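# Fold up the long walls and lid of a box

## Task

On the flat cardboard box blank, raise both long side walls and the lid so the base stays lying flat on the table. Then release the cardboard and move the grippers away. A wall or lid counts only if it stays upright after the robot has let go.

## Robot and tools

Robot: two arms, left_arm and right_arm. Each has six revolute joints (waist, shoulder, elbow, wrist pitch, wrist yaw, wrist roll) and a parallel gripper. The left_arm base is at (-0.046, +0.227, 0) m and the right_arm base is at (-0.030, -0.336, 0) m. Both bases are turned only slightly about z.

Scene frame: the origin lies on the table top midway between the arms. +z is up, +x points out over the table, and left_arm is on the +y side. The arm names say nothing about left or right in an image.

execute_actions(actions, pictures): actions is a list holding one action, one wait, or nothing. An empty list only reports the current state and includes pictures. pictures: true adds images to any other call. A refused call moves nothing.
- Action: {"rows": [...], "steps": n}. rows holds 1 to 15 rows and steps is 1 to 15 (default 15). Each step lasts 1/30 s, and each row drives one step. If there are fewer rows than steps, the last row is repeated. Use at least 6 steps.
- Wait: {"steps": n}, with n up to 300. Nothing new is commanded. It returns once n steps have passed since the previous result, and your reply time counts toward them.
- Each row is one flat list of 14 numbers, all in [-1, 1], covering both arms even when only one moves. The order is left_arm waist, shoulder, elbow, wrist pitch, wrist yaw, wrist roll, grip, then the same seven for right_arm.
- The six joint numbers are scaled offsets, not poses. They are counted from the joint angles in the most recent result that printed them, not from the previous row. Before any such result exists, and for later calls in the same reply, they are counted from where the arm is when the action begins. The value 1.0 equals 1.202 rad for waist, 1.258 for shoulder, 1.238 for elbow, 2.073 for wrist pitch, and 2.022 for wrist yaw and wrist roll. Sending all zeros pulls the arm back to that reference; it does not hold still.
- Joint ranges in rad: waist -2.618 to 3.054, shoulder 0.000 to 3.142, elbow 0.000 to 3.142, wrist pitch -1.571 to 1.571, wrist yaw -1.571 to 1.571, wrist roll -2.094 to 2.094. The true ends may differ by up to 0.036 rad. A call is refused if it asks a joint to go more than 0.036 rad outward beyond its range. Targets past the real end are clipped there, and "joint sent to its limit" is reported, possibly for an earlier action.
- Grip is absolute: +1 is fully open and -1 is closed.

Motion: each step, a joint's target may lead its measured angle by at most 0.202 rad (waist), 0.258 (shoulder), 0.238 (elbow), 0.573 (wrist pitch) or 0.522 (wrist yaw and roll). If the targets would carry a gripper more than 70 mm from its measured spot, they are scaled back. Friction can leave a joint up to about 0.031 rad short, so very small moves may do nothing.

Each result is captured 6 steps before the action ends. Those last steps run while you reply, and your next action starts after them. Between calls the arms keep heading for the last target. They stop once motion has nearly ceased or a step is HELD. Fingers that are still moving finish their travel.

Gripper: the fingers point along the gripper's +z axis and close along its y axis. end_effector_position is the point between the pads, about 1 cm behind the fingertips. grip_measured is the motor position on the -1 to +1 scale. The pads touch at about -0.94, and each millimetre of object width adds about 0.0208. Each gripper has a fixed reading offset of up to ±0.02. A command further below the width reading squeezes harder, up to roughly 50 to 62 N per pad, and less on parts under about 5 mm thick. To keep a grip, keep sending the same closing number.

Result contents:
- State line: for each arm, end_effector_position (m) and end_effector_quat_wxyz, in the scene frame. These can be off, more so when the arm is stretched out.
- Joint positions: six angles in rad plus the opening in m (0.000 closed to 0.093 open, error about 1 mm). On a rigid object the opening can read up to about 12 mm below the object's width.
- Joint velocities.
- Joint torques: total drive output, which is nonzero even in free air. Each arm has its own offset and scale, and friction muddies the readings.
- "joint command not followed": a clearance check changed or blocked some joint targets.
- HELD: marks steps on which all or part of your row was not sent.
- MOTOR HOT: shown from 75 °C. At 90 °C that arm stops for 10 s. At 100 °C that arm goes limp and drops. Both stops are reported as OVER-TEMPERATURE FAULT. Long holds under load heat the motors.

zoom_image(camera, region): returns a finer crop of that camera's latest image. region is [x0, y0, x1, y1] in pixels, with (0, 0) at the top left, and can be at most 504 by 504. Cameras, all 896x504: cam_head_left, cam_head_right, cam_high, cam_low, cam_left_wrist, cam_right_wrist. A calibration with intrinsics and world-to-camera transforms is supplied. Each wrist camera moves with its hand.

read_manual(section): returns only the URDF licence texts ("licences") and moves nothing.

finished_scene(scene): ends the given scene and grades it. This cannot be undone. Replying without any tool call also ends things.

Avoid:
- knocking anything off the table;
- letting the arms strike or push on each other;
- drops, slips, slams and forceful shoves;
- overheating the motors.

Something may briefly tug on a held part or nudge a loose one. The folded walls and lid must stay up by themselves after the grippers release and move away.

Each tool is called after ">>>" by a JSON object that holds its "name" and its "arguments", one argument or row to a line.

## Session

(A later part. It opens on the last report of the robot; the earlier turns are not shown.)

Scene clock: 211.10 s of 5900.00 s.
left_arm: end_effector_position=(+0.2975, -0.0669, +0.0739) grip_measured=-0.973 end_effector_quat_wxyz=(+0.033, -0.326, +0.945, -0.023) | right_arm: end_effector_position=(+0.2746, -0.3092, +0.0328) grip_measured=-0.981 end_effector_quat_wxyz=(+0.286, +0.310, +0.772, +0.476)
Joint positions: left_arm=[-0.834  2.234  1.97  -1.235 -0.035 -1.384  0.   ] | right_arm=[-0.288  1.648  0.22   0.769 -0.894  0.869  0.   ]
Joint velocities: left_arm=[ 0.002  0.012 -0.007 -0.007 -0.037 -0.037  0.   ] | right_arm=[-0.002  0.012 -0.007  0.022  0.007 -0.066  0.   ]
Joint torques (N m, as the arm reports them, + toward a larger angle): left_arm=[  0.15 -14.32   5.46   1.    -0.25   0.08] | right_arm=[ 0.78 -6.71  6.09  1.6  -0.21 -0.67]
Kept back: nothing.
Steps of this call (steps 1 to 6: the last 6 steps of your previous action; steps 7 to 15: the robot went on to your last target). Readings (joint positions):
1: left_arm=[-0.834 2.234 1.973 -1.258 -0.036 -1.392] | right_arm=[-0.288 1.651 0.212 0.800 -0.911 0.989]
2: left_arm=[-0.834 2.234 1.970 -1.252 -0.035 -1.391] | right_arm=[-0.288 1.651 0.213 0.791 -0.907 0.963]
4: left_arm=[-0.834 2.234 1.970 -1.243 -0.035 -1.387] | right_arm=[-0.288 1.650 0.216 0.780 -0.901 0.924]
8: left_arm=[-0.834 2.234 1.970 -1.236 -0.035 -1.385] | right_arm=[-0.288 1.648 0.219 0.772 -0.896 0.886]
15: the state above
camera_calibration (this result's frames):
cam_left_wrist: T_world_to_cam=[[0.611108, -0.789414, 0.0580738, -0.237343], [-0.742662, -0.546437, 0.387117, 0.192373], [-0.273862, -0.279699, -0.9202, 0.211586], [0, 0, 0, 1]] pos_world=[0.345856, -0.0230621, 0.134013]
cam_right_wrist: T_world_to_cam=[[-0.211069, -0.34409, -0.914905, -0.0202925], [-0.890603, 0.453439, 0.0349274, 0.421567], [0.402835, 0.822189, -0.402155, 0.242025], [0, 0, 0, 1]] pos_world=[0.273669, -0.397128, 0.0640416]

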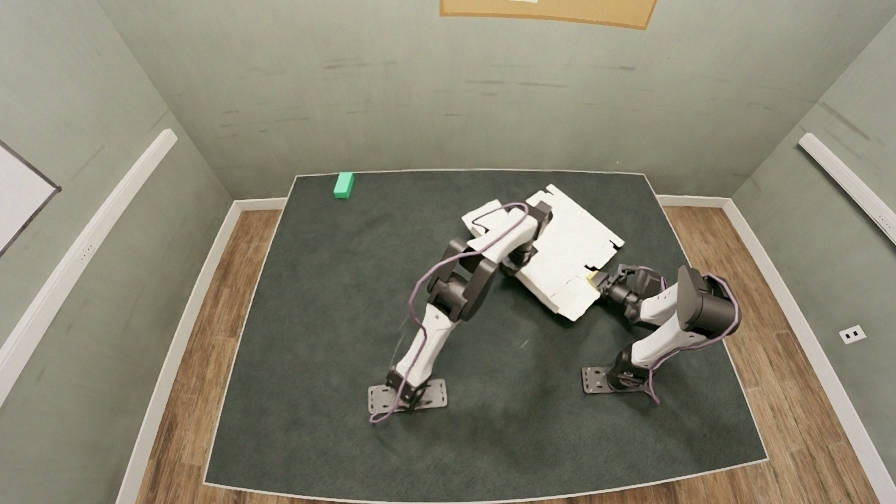

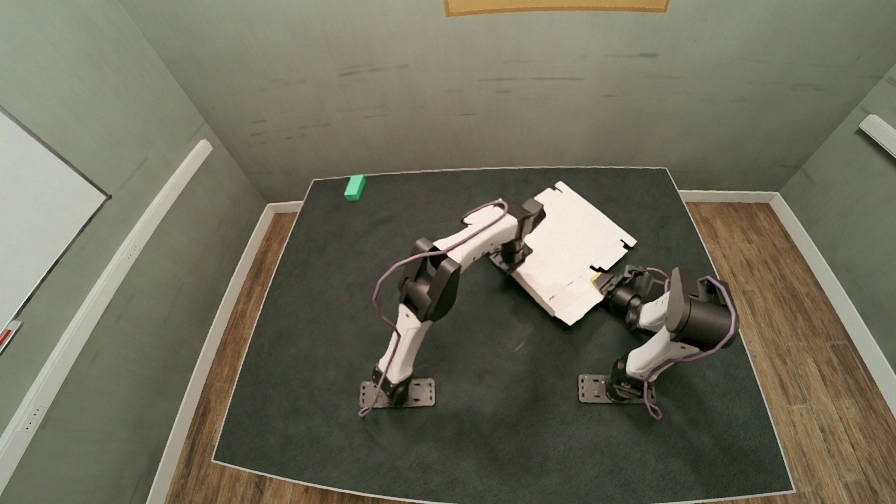

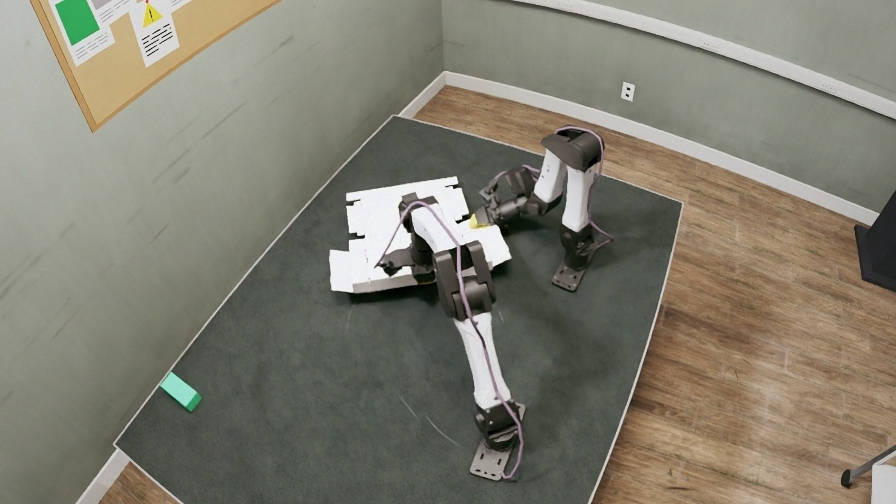

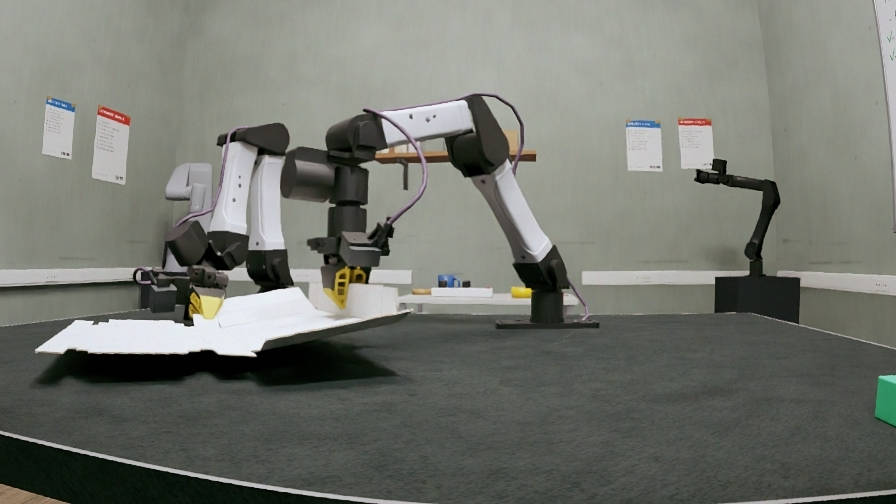

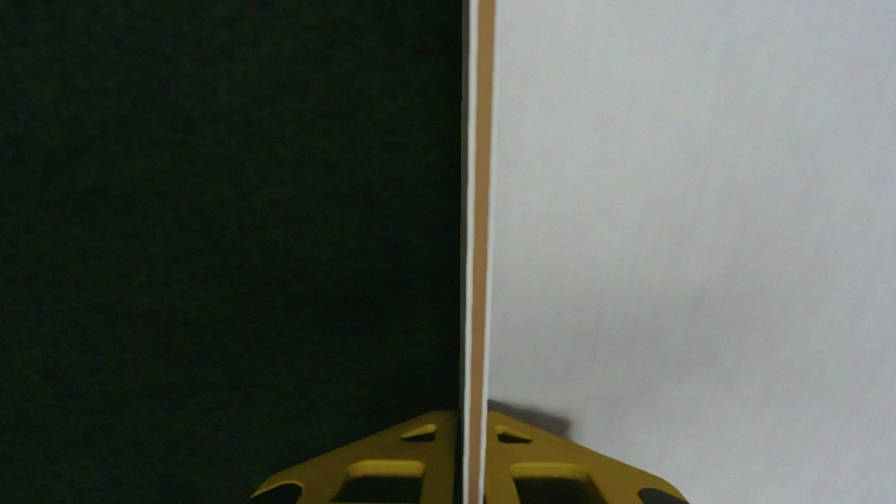

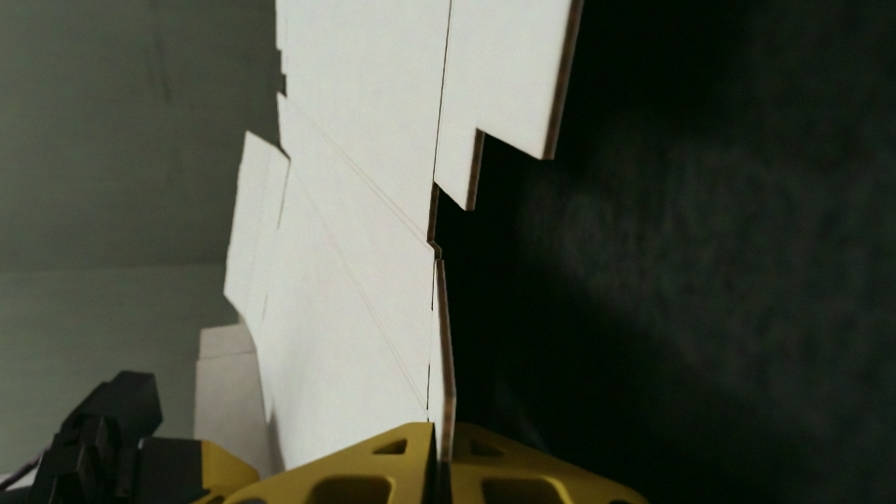

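>>> {"name": "execute_actions", "arguments": {
  "actions": [
    {"rows": [[0,0,-0.028,0.022,0,0,-1, 0.007,-0.007,0.012,-0.021,0.009,-0.063,-1],[0,0,-0.056,0.044,0,0,-1, 0.014,-0.014,0.024,-0.042,0.018,-0.126,-1],[0,0,-0.084,0.066,0,0,-1, 0.021,-0.021,0.036,-0.063,0.027,-0.19,-1],[0,0,-0.112,0.088,0,0,-1, 0.028,-0.028,0.048,-0.084,0.036,-0.253,-1],[0,0,-0.14,0.11,0,0,-1, 0.035,-0.035,0.06,-0.105,0.045,-0.316,-1],[0,0,-0.168,0.134,0,0,-1, 0.045,-0.048,0.078,-0.132,0.06,-0.385,-1]], "steps": 15}
  ]
}}

>>> {"name": "execute_actions", "arguments": {
  "actions": [
    {"steps": 15}
  ],
  "pictures": true
}}

Scene clock: 212.17 s of 5900.00 s.
left_arm: end_effector_position=(+0.2887, -0.0670, +0.0257) grip_measured=-0.973 end_effector_quat_wxyz=(+0.016, -0.348, +0.937, -0.028) | right_arm: end_effector_position=(+0.2826, -0.3065, +0.0294) grip_measured=-0.981 end_effector_quat_wxyz=(+0.364, +0.122, +0.844, +0.375)
Joint positions: left_arm=[-0.834  2.238  1.786 -1.054 -0.002 -1.432  0.   ] | right_arm=[-0.242  1.605  0.289  0.583 -0.825  0.36   0.   ]
Joint velocities: left_arm=[-0.017 -0.071 -0.032  0.256 -0.007 -0.125  0.   ] | right_arm=[ 0.007 -0.129  0.129 -0.418  0.212 -1.223  0.   ]
Joint torques (N m, as the arm reports them, + toward a larger angle): left_arm=[  0.14 -12.04   4.04   1.07  -0.4    0.7 ] | right_arm=[ 1.04 -6.19  6.21  1.39 -0.02 -1.18]
Steps of this call (steps 1 to 15: the robot went on to your last target; steps 16 to 23: nothing new was sent; steps 24 to 32: the first 9 steps of this action). Readings (joint positions):
24: left_arm=[-0.834 2.234 1.966 -1.232 -0.034 -1.385] | right_arm=[-0.288 1.648 0.220 0.766 -0.892 0.852]
25: left_arm=[-0.834 2.234 1.955 -1.222 -0.031 -1.386] | right_arm=[-0.287 1.648 0.220 0.757 -0.887 0.818]
27: left_arm=[-0.834 2.234 1.905 -1.179 -0.024 -1.393] | right_arm=[-0.278 1.643 0.231 0.711 -0.869 0.702]
31: left_arm=[-0.834 2.240 1.788 -1.061 0.001 -1.426] | right_arm=[-0.245 1.611 0.283 0.598 -0.831 0.407]
32: the state above

Scene clock: 212.67 s of 5900.00 s.
left_arm: end_effector_position=(+0.2922, -0.0700, +0.0254) grip_measured=-0.973 end_effector_quat_wxyz=(+0.021, -0.352, +0.935, -0.037) | right_arm: end_effector_position=(+0.2837, -0.3091, +0.0277) grip_measured=-0.978 end_effector_quat_wxyz=(+0.384, +0.067, +0.855, +0.341)
Joint positions: left_arm=[-0.834  2.238  1.782 -1.031 -0.002 -1.442  0.   ] | right_arm=[-0.242  1.599  0.301  0.547 -0.806  0.21   0.   ]
Joint velocities: left_arm=[ 0.002 -0.007 -0.007  0.066 -0.051 -0.022  0.   ] | right_arm=[-0.002 -0.002 -0.012 -0.081 -0.022 -0.022  0.   ]
Joint torques (N m, as the arm reports them, + toward a larger angle): left_arm=[  0.18 -12.35   4.4    1.35  -0.4    0.58] | right_arm=[ 1.1  -6.35  6.01  1.21  0.06 -1.53]
Kept back: nothing.
Steps of this call (steps 1 to 6: the last 6 steps of your previous action; steps 7 to 15: the robot went on to your last target). Readings (joint positions):
1: left_arm=[-0.834 2.238 1.785 -1.041 -0.002 -1.435] | right_arm=[-0.242 1.602 0.293 0.574 -0.817 0.325]
2: left_arm=[-0.834 2.238 1.783 -1.036 -0.002 -1.437] | right_arm=[-0.242 1.600 0.296 0.567 -0.813 0.298]
4: left_arm=[-0.834 2.238 1.782 -1.032 -0.002 -1.440] | right_arm=[-0.242 1.599 0.299 0.557 -0.809 0.262]
8: left_arm=[-0.834 2.238 1.782 -1.031 -0.002 -1.441] | right_arm=[-0.242 1.599 0.301 0.549 -0.807 0.228]
15: the state above
camera_calibration (this result's frames):
cam_left_wrist: T_world_to_cam=[[0.653814, -0.752713, 0.0771413, -0.244134], [-0.706551, -0.570856, 0.418221, 0.192444], [-0.270763, -0.327943, -0.905064, 0.159922], [0, 0, 0, 1]] pos_world=[0.338891, -0.0214601, 0.083088]
cam_right_wrist: T_world_to_cam=[[0.142871, -0.752641, -0.642743, -0.257255], [-0.926222, 0.127225, -0.354862, 0.349885], [0.348857, 0.646023, -0.678936, 0.204732], [0, 0, 0, 1]] pos_world=[0.289403, -0.370396, 0.0978115]

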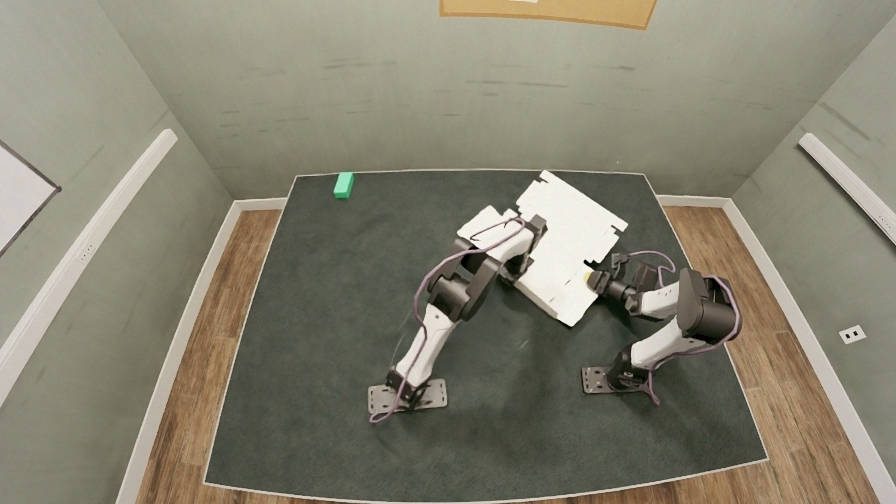

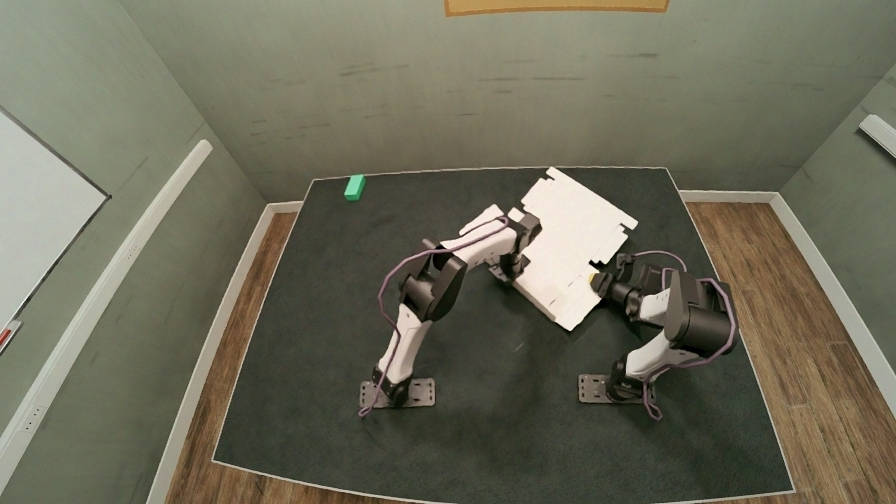

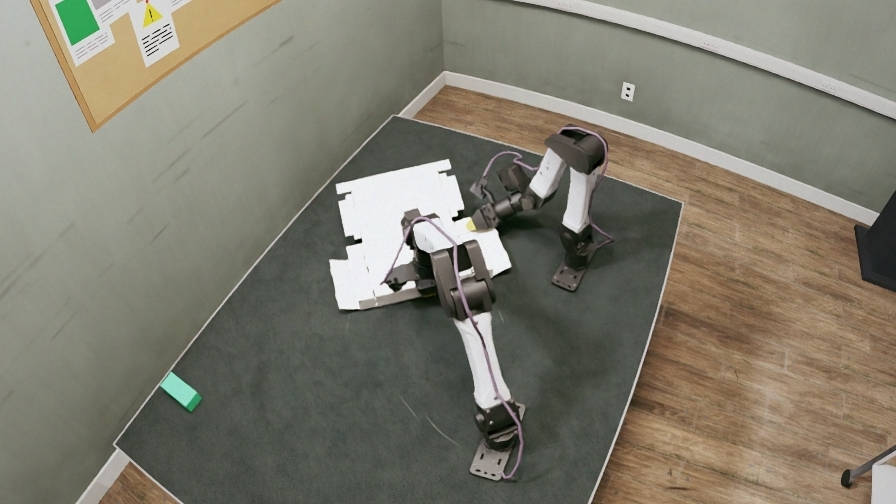

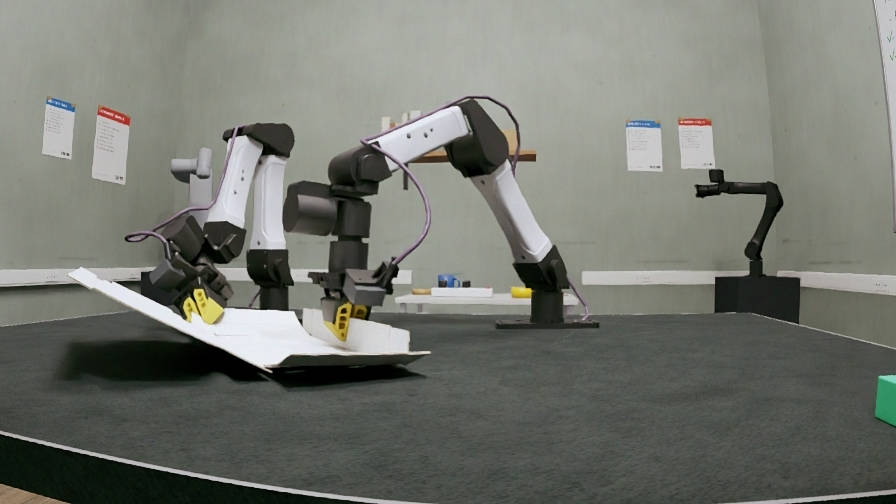

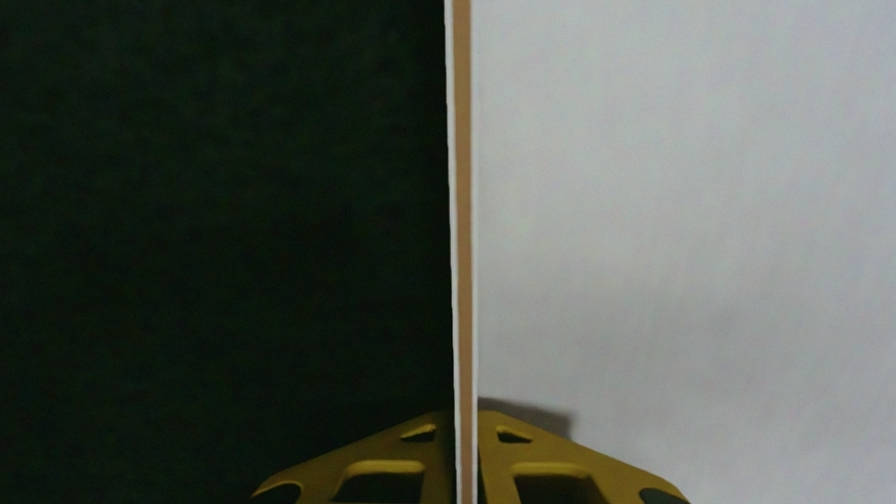

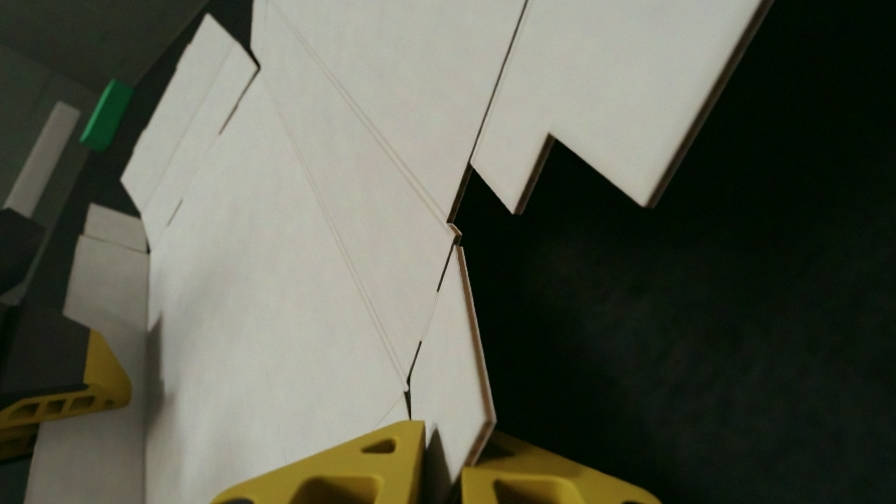

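>>> {"name": "execute_actions", "arguments": {
  "actions": [
    {"rows": [[0,0,0,0,0,0,0.3, 0,0,0,0,0,-0.03,-1],[0,0,0,0,0,0,0.3, 0,0,0,0,0,-0.03,-1],[0,0,0,0,0,0,0.3, 0,0,0,0,0,-0.03,-1],[0,0,0.05,-0.033,0,0,0.3, 0,0,0,0,0,-0.03,-1],[0,0,0.10,-0.066,0,0,0.3, 0,0,0,0,0,-0.03,-1],[0,0,0.16,-0.10,0,0,0.3, 0,0,0,0,0,-0.03,-1]], "steps": 12}
  ]
}}

>>> {"name": "execute_actions", "arguments": {
  "actions": [
    {"steps": 8}
  ]
}}

Scene clock: 214.57 s of 5900.00 s.
left_arm: end_effector_position=(+0.2934, -0.0713, +0.0381) grip_measured=+0.285 end_effector_quat_wxyz=(+0.017, -0.353, +0.935, -0.031) | right_arm: end_effector_position=(+0.2841, -0.3063, +0.0319) grip_measured=-0.978 end_effector_quat_wxyz=(+0.387, +0.061, +0.850, +0.352)
Joint positions: left_arm=[-0.834  2.249  1.854 -1.105 -0.001 -1.444  0.059] | right_arm=[-0.244  1.599  0.301  0.561 -0.833  0.219  0.   ]
Joint velocities: left_arm=[ 0.012  0.232  1.375 -1.062  0.066 -0.007  0.025] | right_arm=[-0.002 -0.007  0.002 -0.007 -0.051 -0.037  0.   ]
Joint torques (N m, as the arm reports them, + toward a larger angle): left_arm=[  0.22 -13.98   9.3    0.98  -0.07   0.01] | right_arm=[ 0.48 -5.38  4.86  1.58  0.09 -0.95]
Steps of this call (steps 1 to 15: the robot went on to your last target; steps 16 to 51: nothing new was sent; steps 52 to 57: the first 6 steps of this action). Readings (joint positions):
52: left_arm=[-0.834 2.238 1.782 -1.031 -0.001 -1.444] | right_arm=[-0.243 1.599 0.301 0.550 -0.808 0.214]
53: left_arm=[-0.834 2.238 1.782 -1.031 -0.001 -1.444] | right_arm=[-0.244 1.599 0.301 0.554 -0.817 0.217]
55: left_arm=[-0.834 2.239 1.790 -1.040 -0.001 -1.444] | right_arm=[-0.244 1.599 0.301 0.559 -0.828 0.218]
57: the state above

Scene clock: 214.83 s of 5900.00 s.
left_arm: end_effector_position=(+0.3013, -0.0782, +0.0733) grip_measured=+0.297 end_effector_quat_wxyz=(+0.027, -0.353, +0.934, -0.050) | right_arm: end_effector_position=(+0.2840, -0.3057, +0.0325) grip_measured=-0.978 end_effector_quat_wxyz=(+0.388, +0.060, +0.849, +0.354)
Joint positions: left_arm=[-0.834  2.237  1.969 -1.19  -0.001 -1.444  0.059] | right_arm=[-0.244  1.599  0.301  0.563 -0.838  0.219  0.   ]
Joint velocities: left_arm=[ 0.007 -0.017  0.012 -0.242 -0.066 -0.022 -0.001] | right_arm=[-0.002 -0.032  0.007  0.022 -0.037  0.095  0.   ]
Joint torques (N m, as the arm reports them, + toward a larger angle): left_arm=[  0.31 -12.1    7.18   0.51  -0.04  -0.01] | right_arm=[ 0.44 -5.36  4.83  1.6   0.05 -0.97]
Kept back: nothing.
Steps of this call (steps 1 to 6: the last 6 steps of your previous action; steps 7 to 8: the robot went on to your last target). Readings (joint positions):
1: left_arm=[-0.834 2.253 1.895 -1.130 -0.001 -1.444] | right_arm=[-0.244 1.599 0.301 0.562 -0.834 0.219]
2: left_arm=[-0.834 2.251 1.926 -1.144 -0.001 -1.444] | right_arm=[-0.244 1.599 0.301 0.562 -0.836 0.219]
4: left_arm=[-0.834 2.241 1.961 -1.159 -0.001 -1.444] | right_arm=[-0.244 1.599 0.301 0.562 -0.837 0.219]
8: the state above

>>> {"name": "execute_actions", "arguments": {
  "actions": [
    {"rows": [[0,-0.03,0,0,0,0,-1, 0,0,0,0,0,0,-1],[0,-0.04,0,0.03,0,0,-1, 0,0,0,0,0,0,-1],[-0.01,-0.05,-0.02,0.08,0,0,-1, 0,0,0,0,0,0,-1],[-0.02,-0.06,-0.06,0.14,0,0,-1, 0,0,0,0,0,0,-1],[-0.035,-0.06,-0.12,0.2,0,0,-1, 0,0,0,0,0,0,-1],[-0.05,-0.06,-0.18,0.26,0,0,-1, 0,0,0,0,0,0,-1],[-0.06,-0.06,-0.24,0.32,0,0,-1, 0,0,0,0,0,0,-1],[-0.075,-0.06,-0.285,0.375,0,0,-1, 0,0,0,0,0,0,-1]], "steps": 15}
  ]
}}

>>> {"name": "execute_actions", "arguments": {
  "actions": [
    {"steps": 12}
  ],
  "pictures": true
}}

Scene clock: 215.77 s of 5900.00 s.
left_arm: end_effector_position=(+0.3139, -0.1285, +0.0616) grip_measured=-0.977 end_effector_quat_wxyz=(+0.090, -0.319, +0.926, -0.179) | right_arm: end_effector_position=(+0.2836, -0.3032, +0.0351) grip_measured=-0.978 end_effector_quat_wxyz=(+0.381, +0.072, +0.844, +0.371)
Joint positions: left_arm=[-0.893  2.146  1.705 -0.725 -0.003 -1.444  0.   ] | right_arm=[-0.244  1.599  0.301  0.569 -0.858  0.263  0.   ]
Joint velocities: left_arm=[-0.491  0.017 -1.214  1.985 -0.007 -0.037  0.   ] | right_arm=[ 0.002  0.037 -0.002 -0.037 -0.007  0.007  0.   ]
Joint torques (N m, as the arm reports them, + toward a larger angle): left_arm=[  0.12 -10.7    5.51   1.34  -0.01  -0.02] | right_arm=[ 0.41 -5.37  4.85  1.69 -0.05 -0.72]
Steps of this call (steps 1 to 19: the robot went on to your last target; steps 20 to 28: the first 9 steps of this action). Readings (joint positions):
20: left_arm=[-0.834 2.235 1.969 -1.219 -0.001 -1.444] | right_arm=[-0.244 1.599 0.301 0.564 -0.842 0.229]
21: left_arm=[-0.834 2.233 1.969 -1.212 -0.001 -1.444] | right_arm=[-0.244 1.599 0.301 0.566 -0.847 0.239]
23: left_arm=[-0.836 2.215 1.949 -1.141 -0.001 -1.444] | right_arm=[-0.244 1.599 0.301 0.568 -0.854 0.251]
27: left_arm=[-0.876 2.148 1.752 -0.803 -0.003 -1.444] | right_arm=[-0.244 1.599 0.301 0.569 -0.858 0.262]
28: the state above

Scene clock: 216.17 s of 5900.00 s.
left_arm: end_effector_position=(+0.3236, -0.1667, +0.0501) grip_measured=-0.977 end_effector_quat_wxyz=(+0.120, -0.296, +0.913, -0.253) | right_arm: end_effector_position=(+0.2836, -0.3032, +0.0351) grip_measured=-0.978 end_effector_quat_wxyz=(+0.380, +0.074, +0.844, +0.371)
Joint positions: left_arm=[-0.93   2.172  1.623 -0.453 -0.001 -1.444  0.   ] | right_arm=[-0.244  1.599  0.301  0.569 -0.858  0.266  0.   ]
Joint velocities: left_arm=[-0.012 -0.017 -0.012  0.154 -0.066  0.022  0.   ] | right_arm=[-0.002 -0.002  0.012 -0.007 -0.081 -0.037  0.   ]
Joint torques (N m, as the arm reports them, + toward a larger angle): left_arm=[  0.64 -13.03   6.2    1.76  -0.03   0.01] | right_arm=[ 0.38 -5.39  4.84  1.69 -0.06 -0.71]
Kept back: nothing.
Steps of this call (steps 1 to 6: the last 6 steps of your previous action; steps 7 to 12: the robot went on to your last target). Readings (joint positions):
1: left_arm=[-0.909 2.151 1.669 -0.668 -0.003 -1.444] | right_arm=[-0.244 1.599 0.301 0.569 -0.858 0.264]
2: left_arm=[-0.921 2.159 1.647 -0.626 -0.002 -1.444] | right_arm=[-0.244 1.599 0.301 0.569 -0.858 0.265]
4: left_arm=[-0.934 2.171 1.626 -0.568 -0.001 -1.444] | right_arm=[-0.244 1.599 0.301 0.569 -0.858 0.265]
8: left_arm=[-0.931 2.172 1.623 -0.487 -0.001 -1.444] | right_arm=[-0.244 1.599 0.301 0.569 -0.858 0.266]
12: the state above
camera_calibration (this result's frames):
cam_left_wrist: T_world_to_cam=[[0.478522, -0.701512, 0.528108, -0.296721], [-0.877957, -0.372373, 0.300881, 0.243547], [-0.0144181, -0.607634, -0.794086, 0.0239575], [0, 0, 0, 1]] pos_world=[0.356156, -0.102905, 0.102446]
cam_right_wrist: T_world_to_cam=[[0.152539, -0.707006, -0.690561, -0.235246], [-0.927439, 0.139006, -0.34718, 0.355365], [0.341451, 0.693411, -0.634501, 0.220909], [0, 0, 0, 1]] pos_world=[0.290034, -0.368899, 0.101091]

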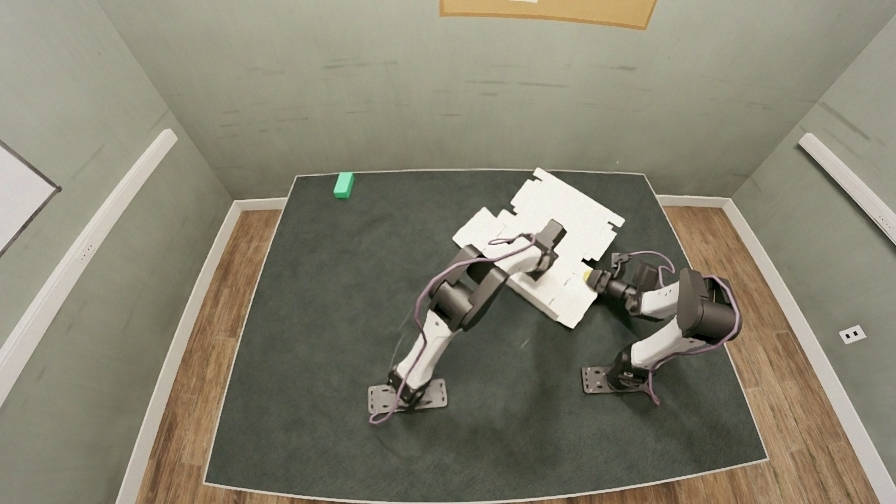

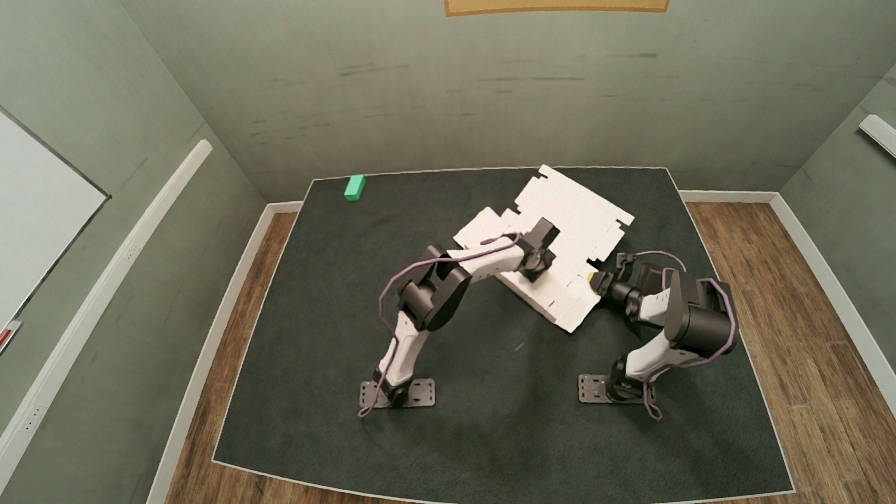

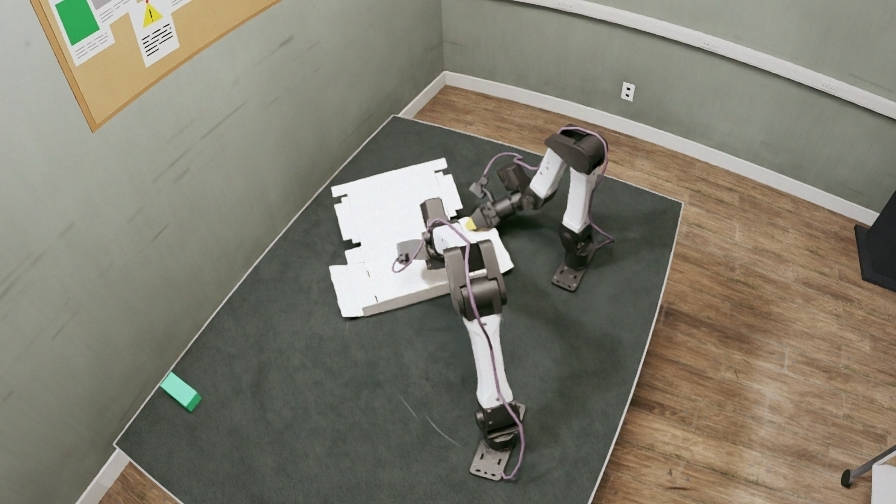

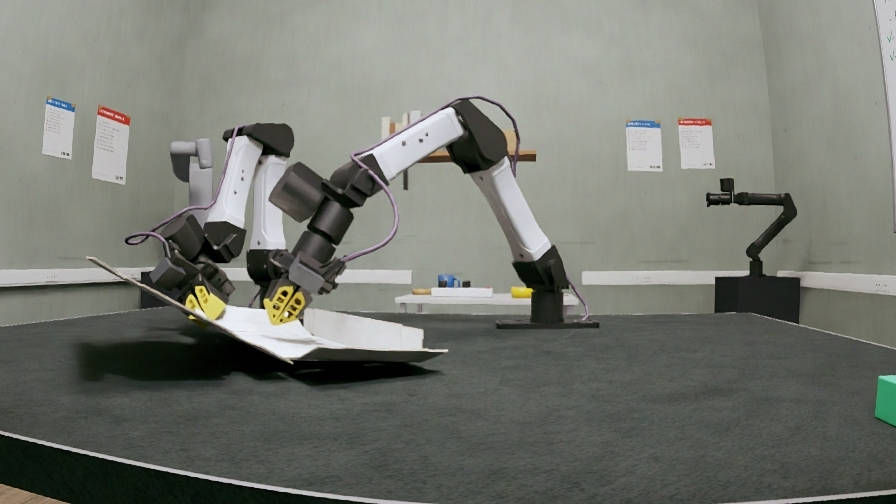

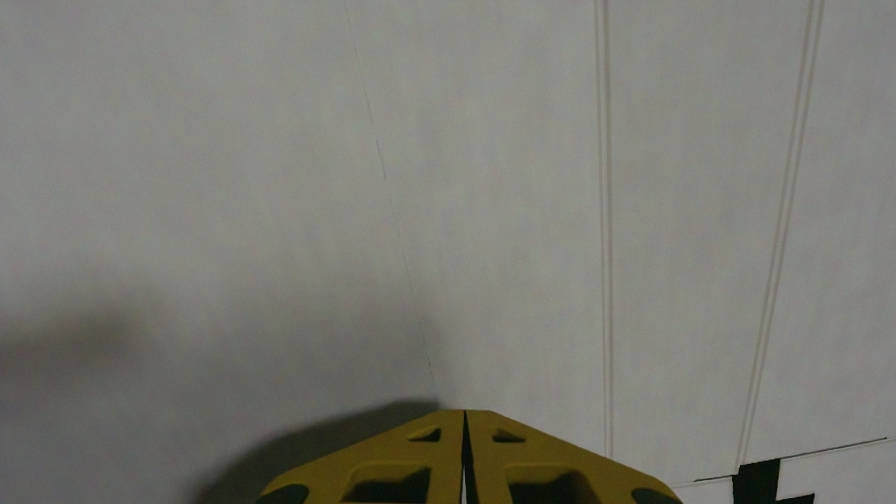

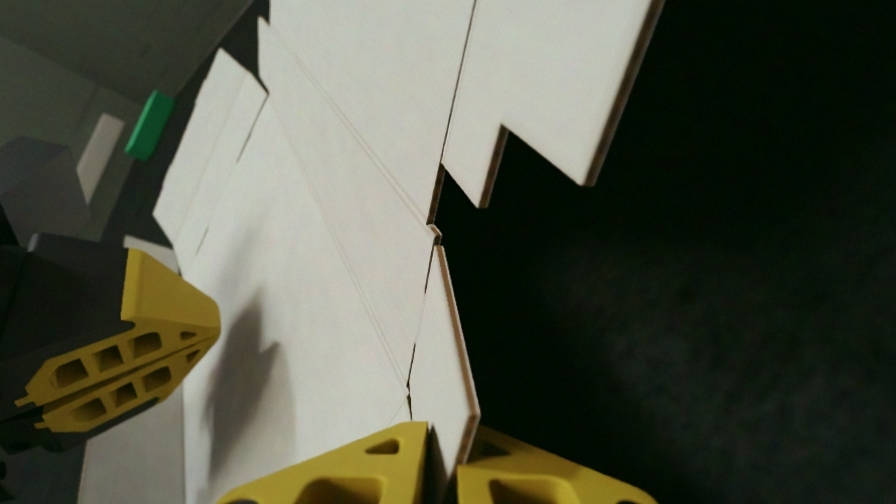

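>>> {"name": "execute_actions", "arguments": {
  "actions": [
    {"rows": [[0,0.02,-0.02,0.025,0,0,-1, 0,0,0,0,0,0,-1],[0,0.04,-0.045,0.05,0,0,-1, 0,0,0,0,0,0,-1],[0,0.06,-0.068,0.072,0,0,-1, 0,0,0,0,0,0,-1],[0,0.085,-0.07,0.075,0,0,-1, 0,0,0,0,0,0,-1]], "steps": 15}
  ]
}}

>>> {"name": "execute_actions", "arguments": {
  "actions": [
    {"steps": 8}
  ],
  "pictures": true
}}

Scene clock: 218.33 s of 5900.00 s.
left_arm: end_effector_position=(+0.3275, -0.1745, +0.0219) grip_measured=-0.977 end_effector_quat_wxyz=(+0.122, -0.293, +0.910, -0.269) | right_arm: end_effector_position=(+0.2799, -0.3031, +0.0292) grip_measured=-0.977 end_effector_quat_wxyz=(+0.358, +0.102, +0.847, +0.380)
Joint positions: left_arm=[-0.932  2.225  1.573 -0.32   0.008 -1.444  0.   ] | right_arm=[-0.246  1.605  0.301  0.539 -0.855  0.309  0.   ]
Joint velocities: left_arm=[ 0.012 -0.012 -0.007  0.051 -0.007 -0.066  0.   ] | right_arm=[-0.007 -0.012  0.022 -0.007 -0.022  0.066  0.   ]
Joint torques (N m, as the arm reports them, + toward a larger angle): left_arm=[ 0.34 -8.54  3.48  1.81 -0.14  0.01] | right_arm=[ 0.67 -5.83  4.83  2.06 -0.3  -0.79]
Steps of this call (steps 1 to 30: the robot went on to your last target; steps 31 to 56: nothing new was sent; steps 57 to 65: the first 9 steps of this action). Readings (joint positions):
57: left_arm=[-0.930 2.172 1.623 -0.433 -0.001 -1.444] | right_arm=[-0.244 1.599 0.301 0.570 -0.861 0.274]
58: left_arm=[-0.930 2.174 1.617 -0.420 -0.001 -1.444] | right_arm=[-0.244 1.599 0.301 0.571 -0.864 0.281]
60: left_arm=[-0.930 2.188 1.593 -0.372 -0.001 -1.444] | right_arm=[-0.244 1.599 0.301 0.571 -0.868 0.291]
64: left_arm=[-0.932 2.225 1.574 -0.321 0.007 -1.444] | right_arm=[-0.246 1.605 0.301 0.539 -0.855 0.306]
65: the state above

Scene clock: 218.60 s of 5900.00 s.
left_arm: end_effector_position=(+0.3275, -0.1745, +0.0218) grip_measured=-0.977 end_effector_quat_wxyz=(+0.122, -0.293, +0.909, -0.269) | right_arm: end_effector_position=(+0.2799, -0.3032, +0.0292) grip_measured=-0.977 end_effector_quat_wxyz=(+0.357, +0.105, +0.846, +0.381)
Joint positions: left_arm=[-0.932  2.225  1.573 -0.319  0.008 -1.444  0.   ] | right_arm=[-0.246  1.605  0.301  0.539 -0.854  0.316  0.   ]
Joint velocities: left_arm=[ 0.017  0.002  0.012 -0.022 -0.066 -0.095  0.   ] | right_arm=[ 0.002  0.007 -0.002 -0.022 -0.051  0.007  0.   ]
Joint torques (N m, as the arm reports them, + toward a larger angle): left_arm=[ 0.29 -8.5   3.63  1.85 -0.13  0.01] | right_arm=[ 0.61 -5.85  4.76  2.05 -0.31 -0.73]
Kept back: nothing.
Steps of this call (steps 1 to 6: the last 6 steps of your previous action; steps 7 to 8: the robot went on to your last target). Readings (joint positions):
1: left_arm=[-0.932 2.225 1.573 -0.319 0.008 -1.444] | right_arm=[-0.246 1.605 0.301 0.539 -0.855 0.312]
2: left_arm=[-0.932 2.225 1.573 -0.319 0.008 -1.444] | right_arm=[-0.246 1.605 0.301 0.539 -0.854 0.313]
4: left_arm=[-0.932 2.225 1.573 -0.319 0.008 -1.444] | right_arm=[-0.246 1.605 0.301 0.539 -0.854 0.315]
8: the state above
camera_calibration (this result's frames):
cam_left_wrist: T_world_to_cam=[[0.465471, -0.689409, 0.555024, -0.283281], [-0.885045, -0.358596, 0.296823, 0.257449], [-0.00560314, -0.629384, -0.777074, -0.0102964], [0, 0, 0, 1]] pos_world=[0.359655, -0.109457, 0.0728102]
cam_right_wrist: T_world_to_cam=[[0.088339, -0.67991, -0.727955, -0.211501], [-0.943005, 0.178308, -0.280975, 0.364173], [0.320838, 0.711287, -0.625407, 0.229296], [0, 0, 0, 1]] pos_world=[0.288534, -0.371832, 0.0917638]

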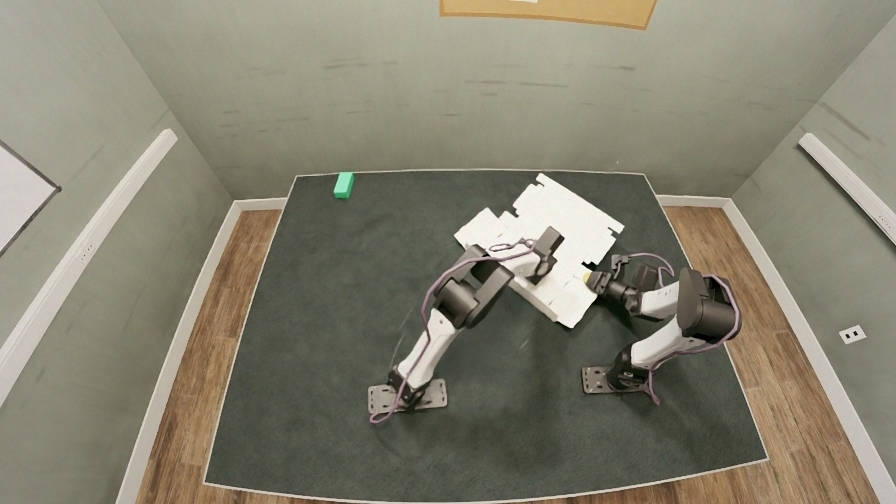

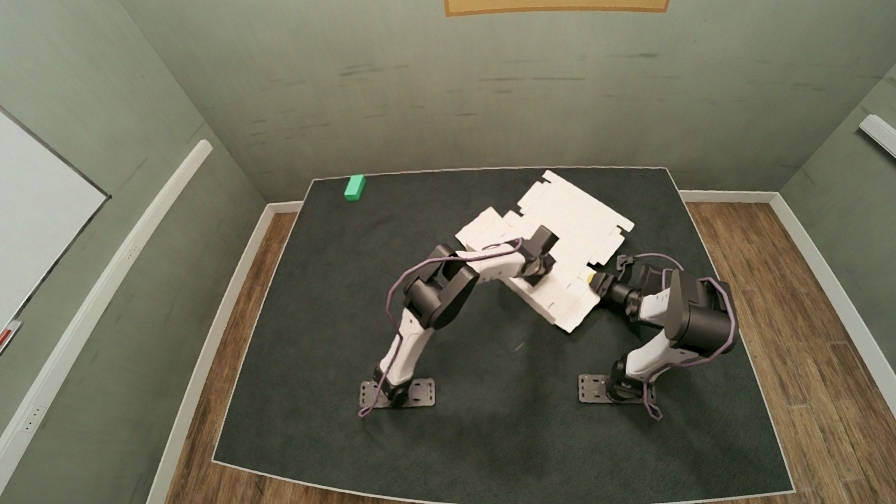

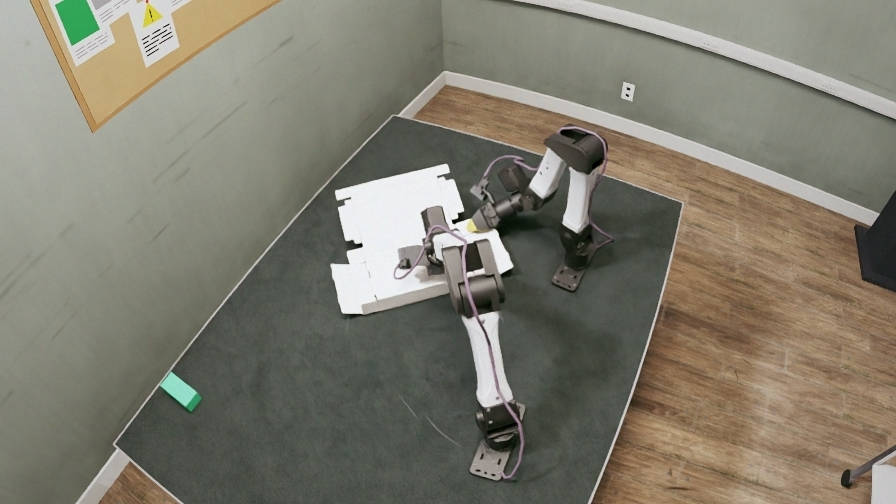

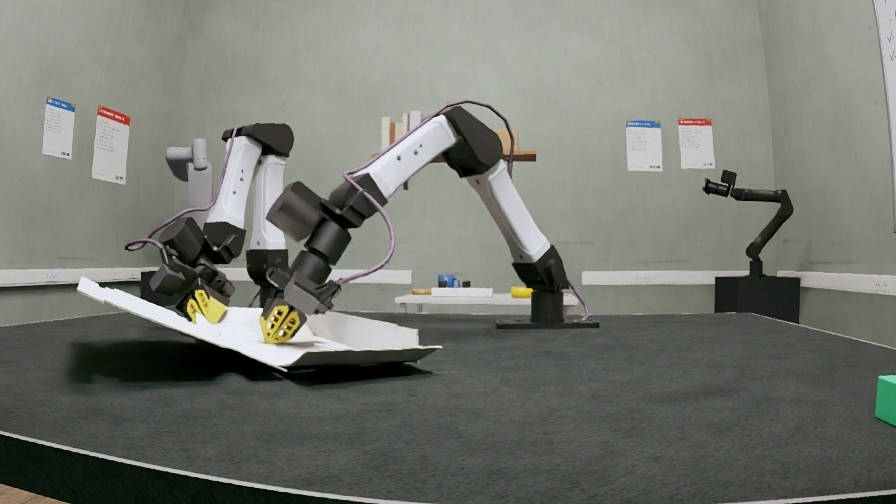

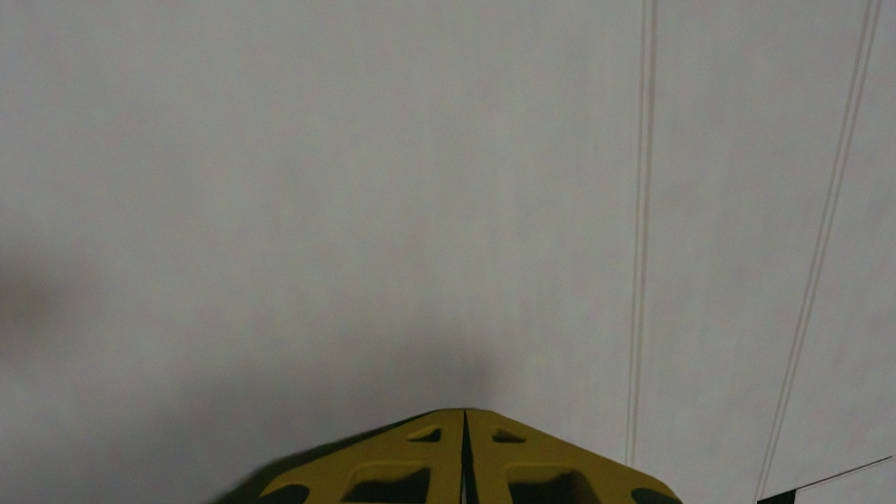

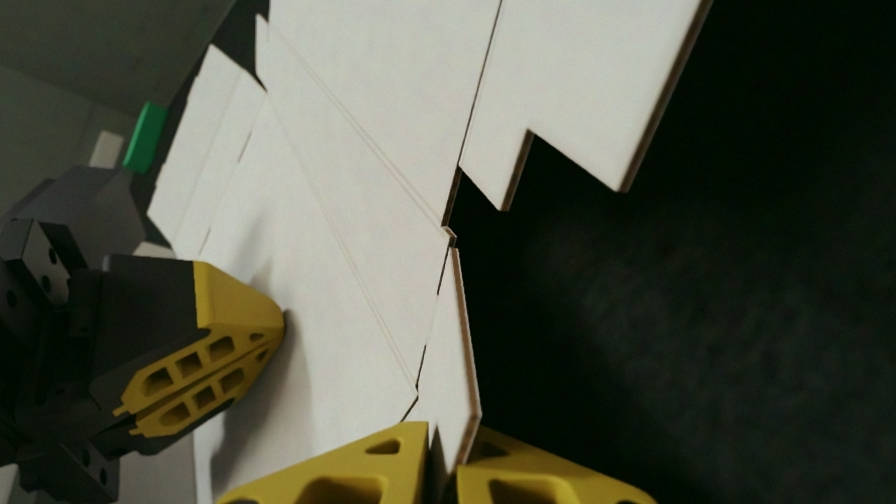

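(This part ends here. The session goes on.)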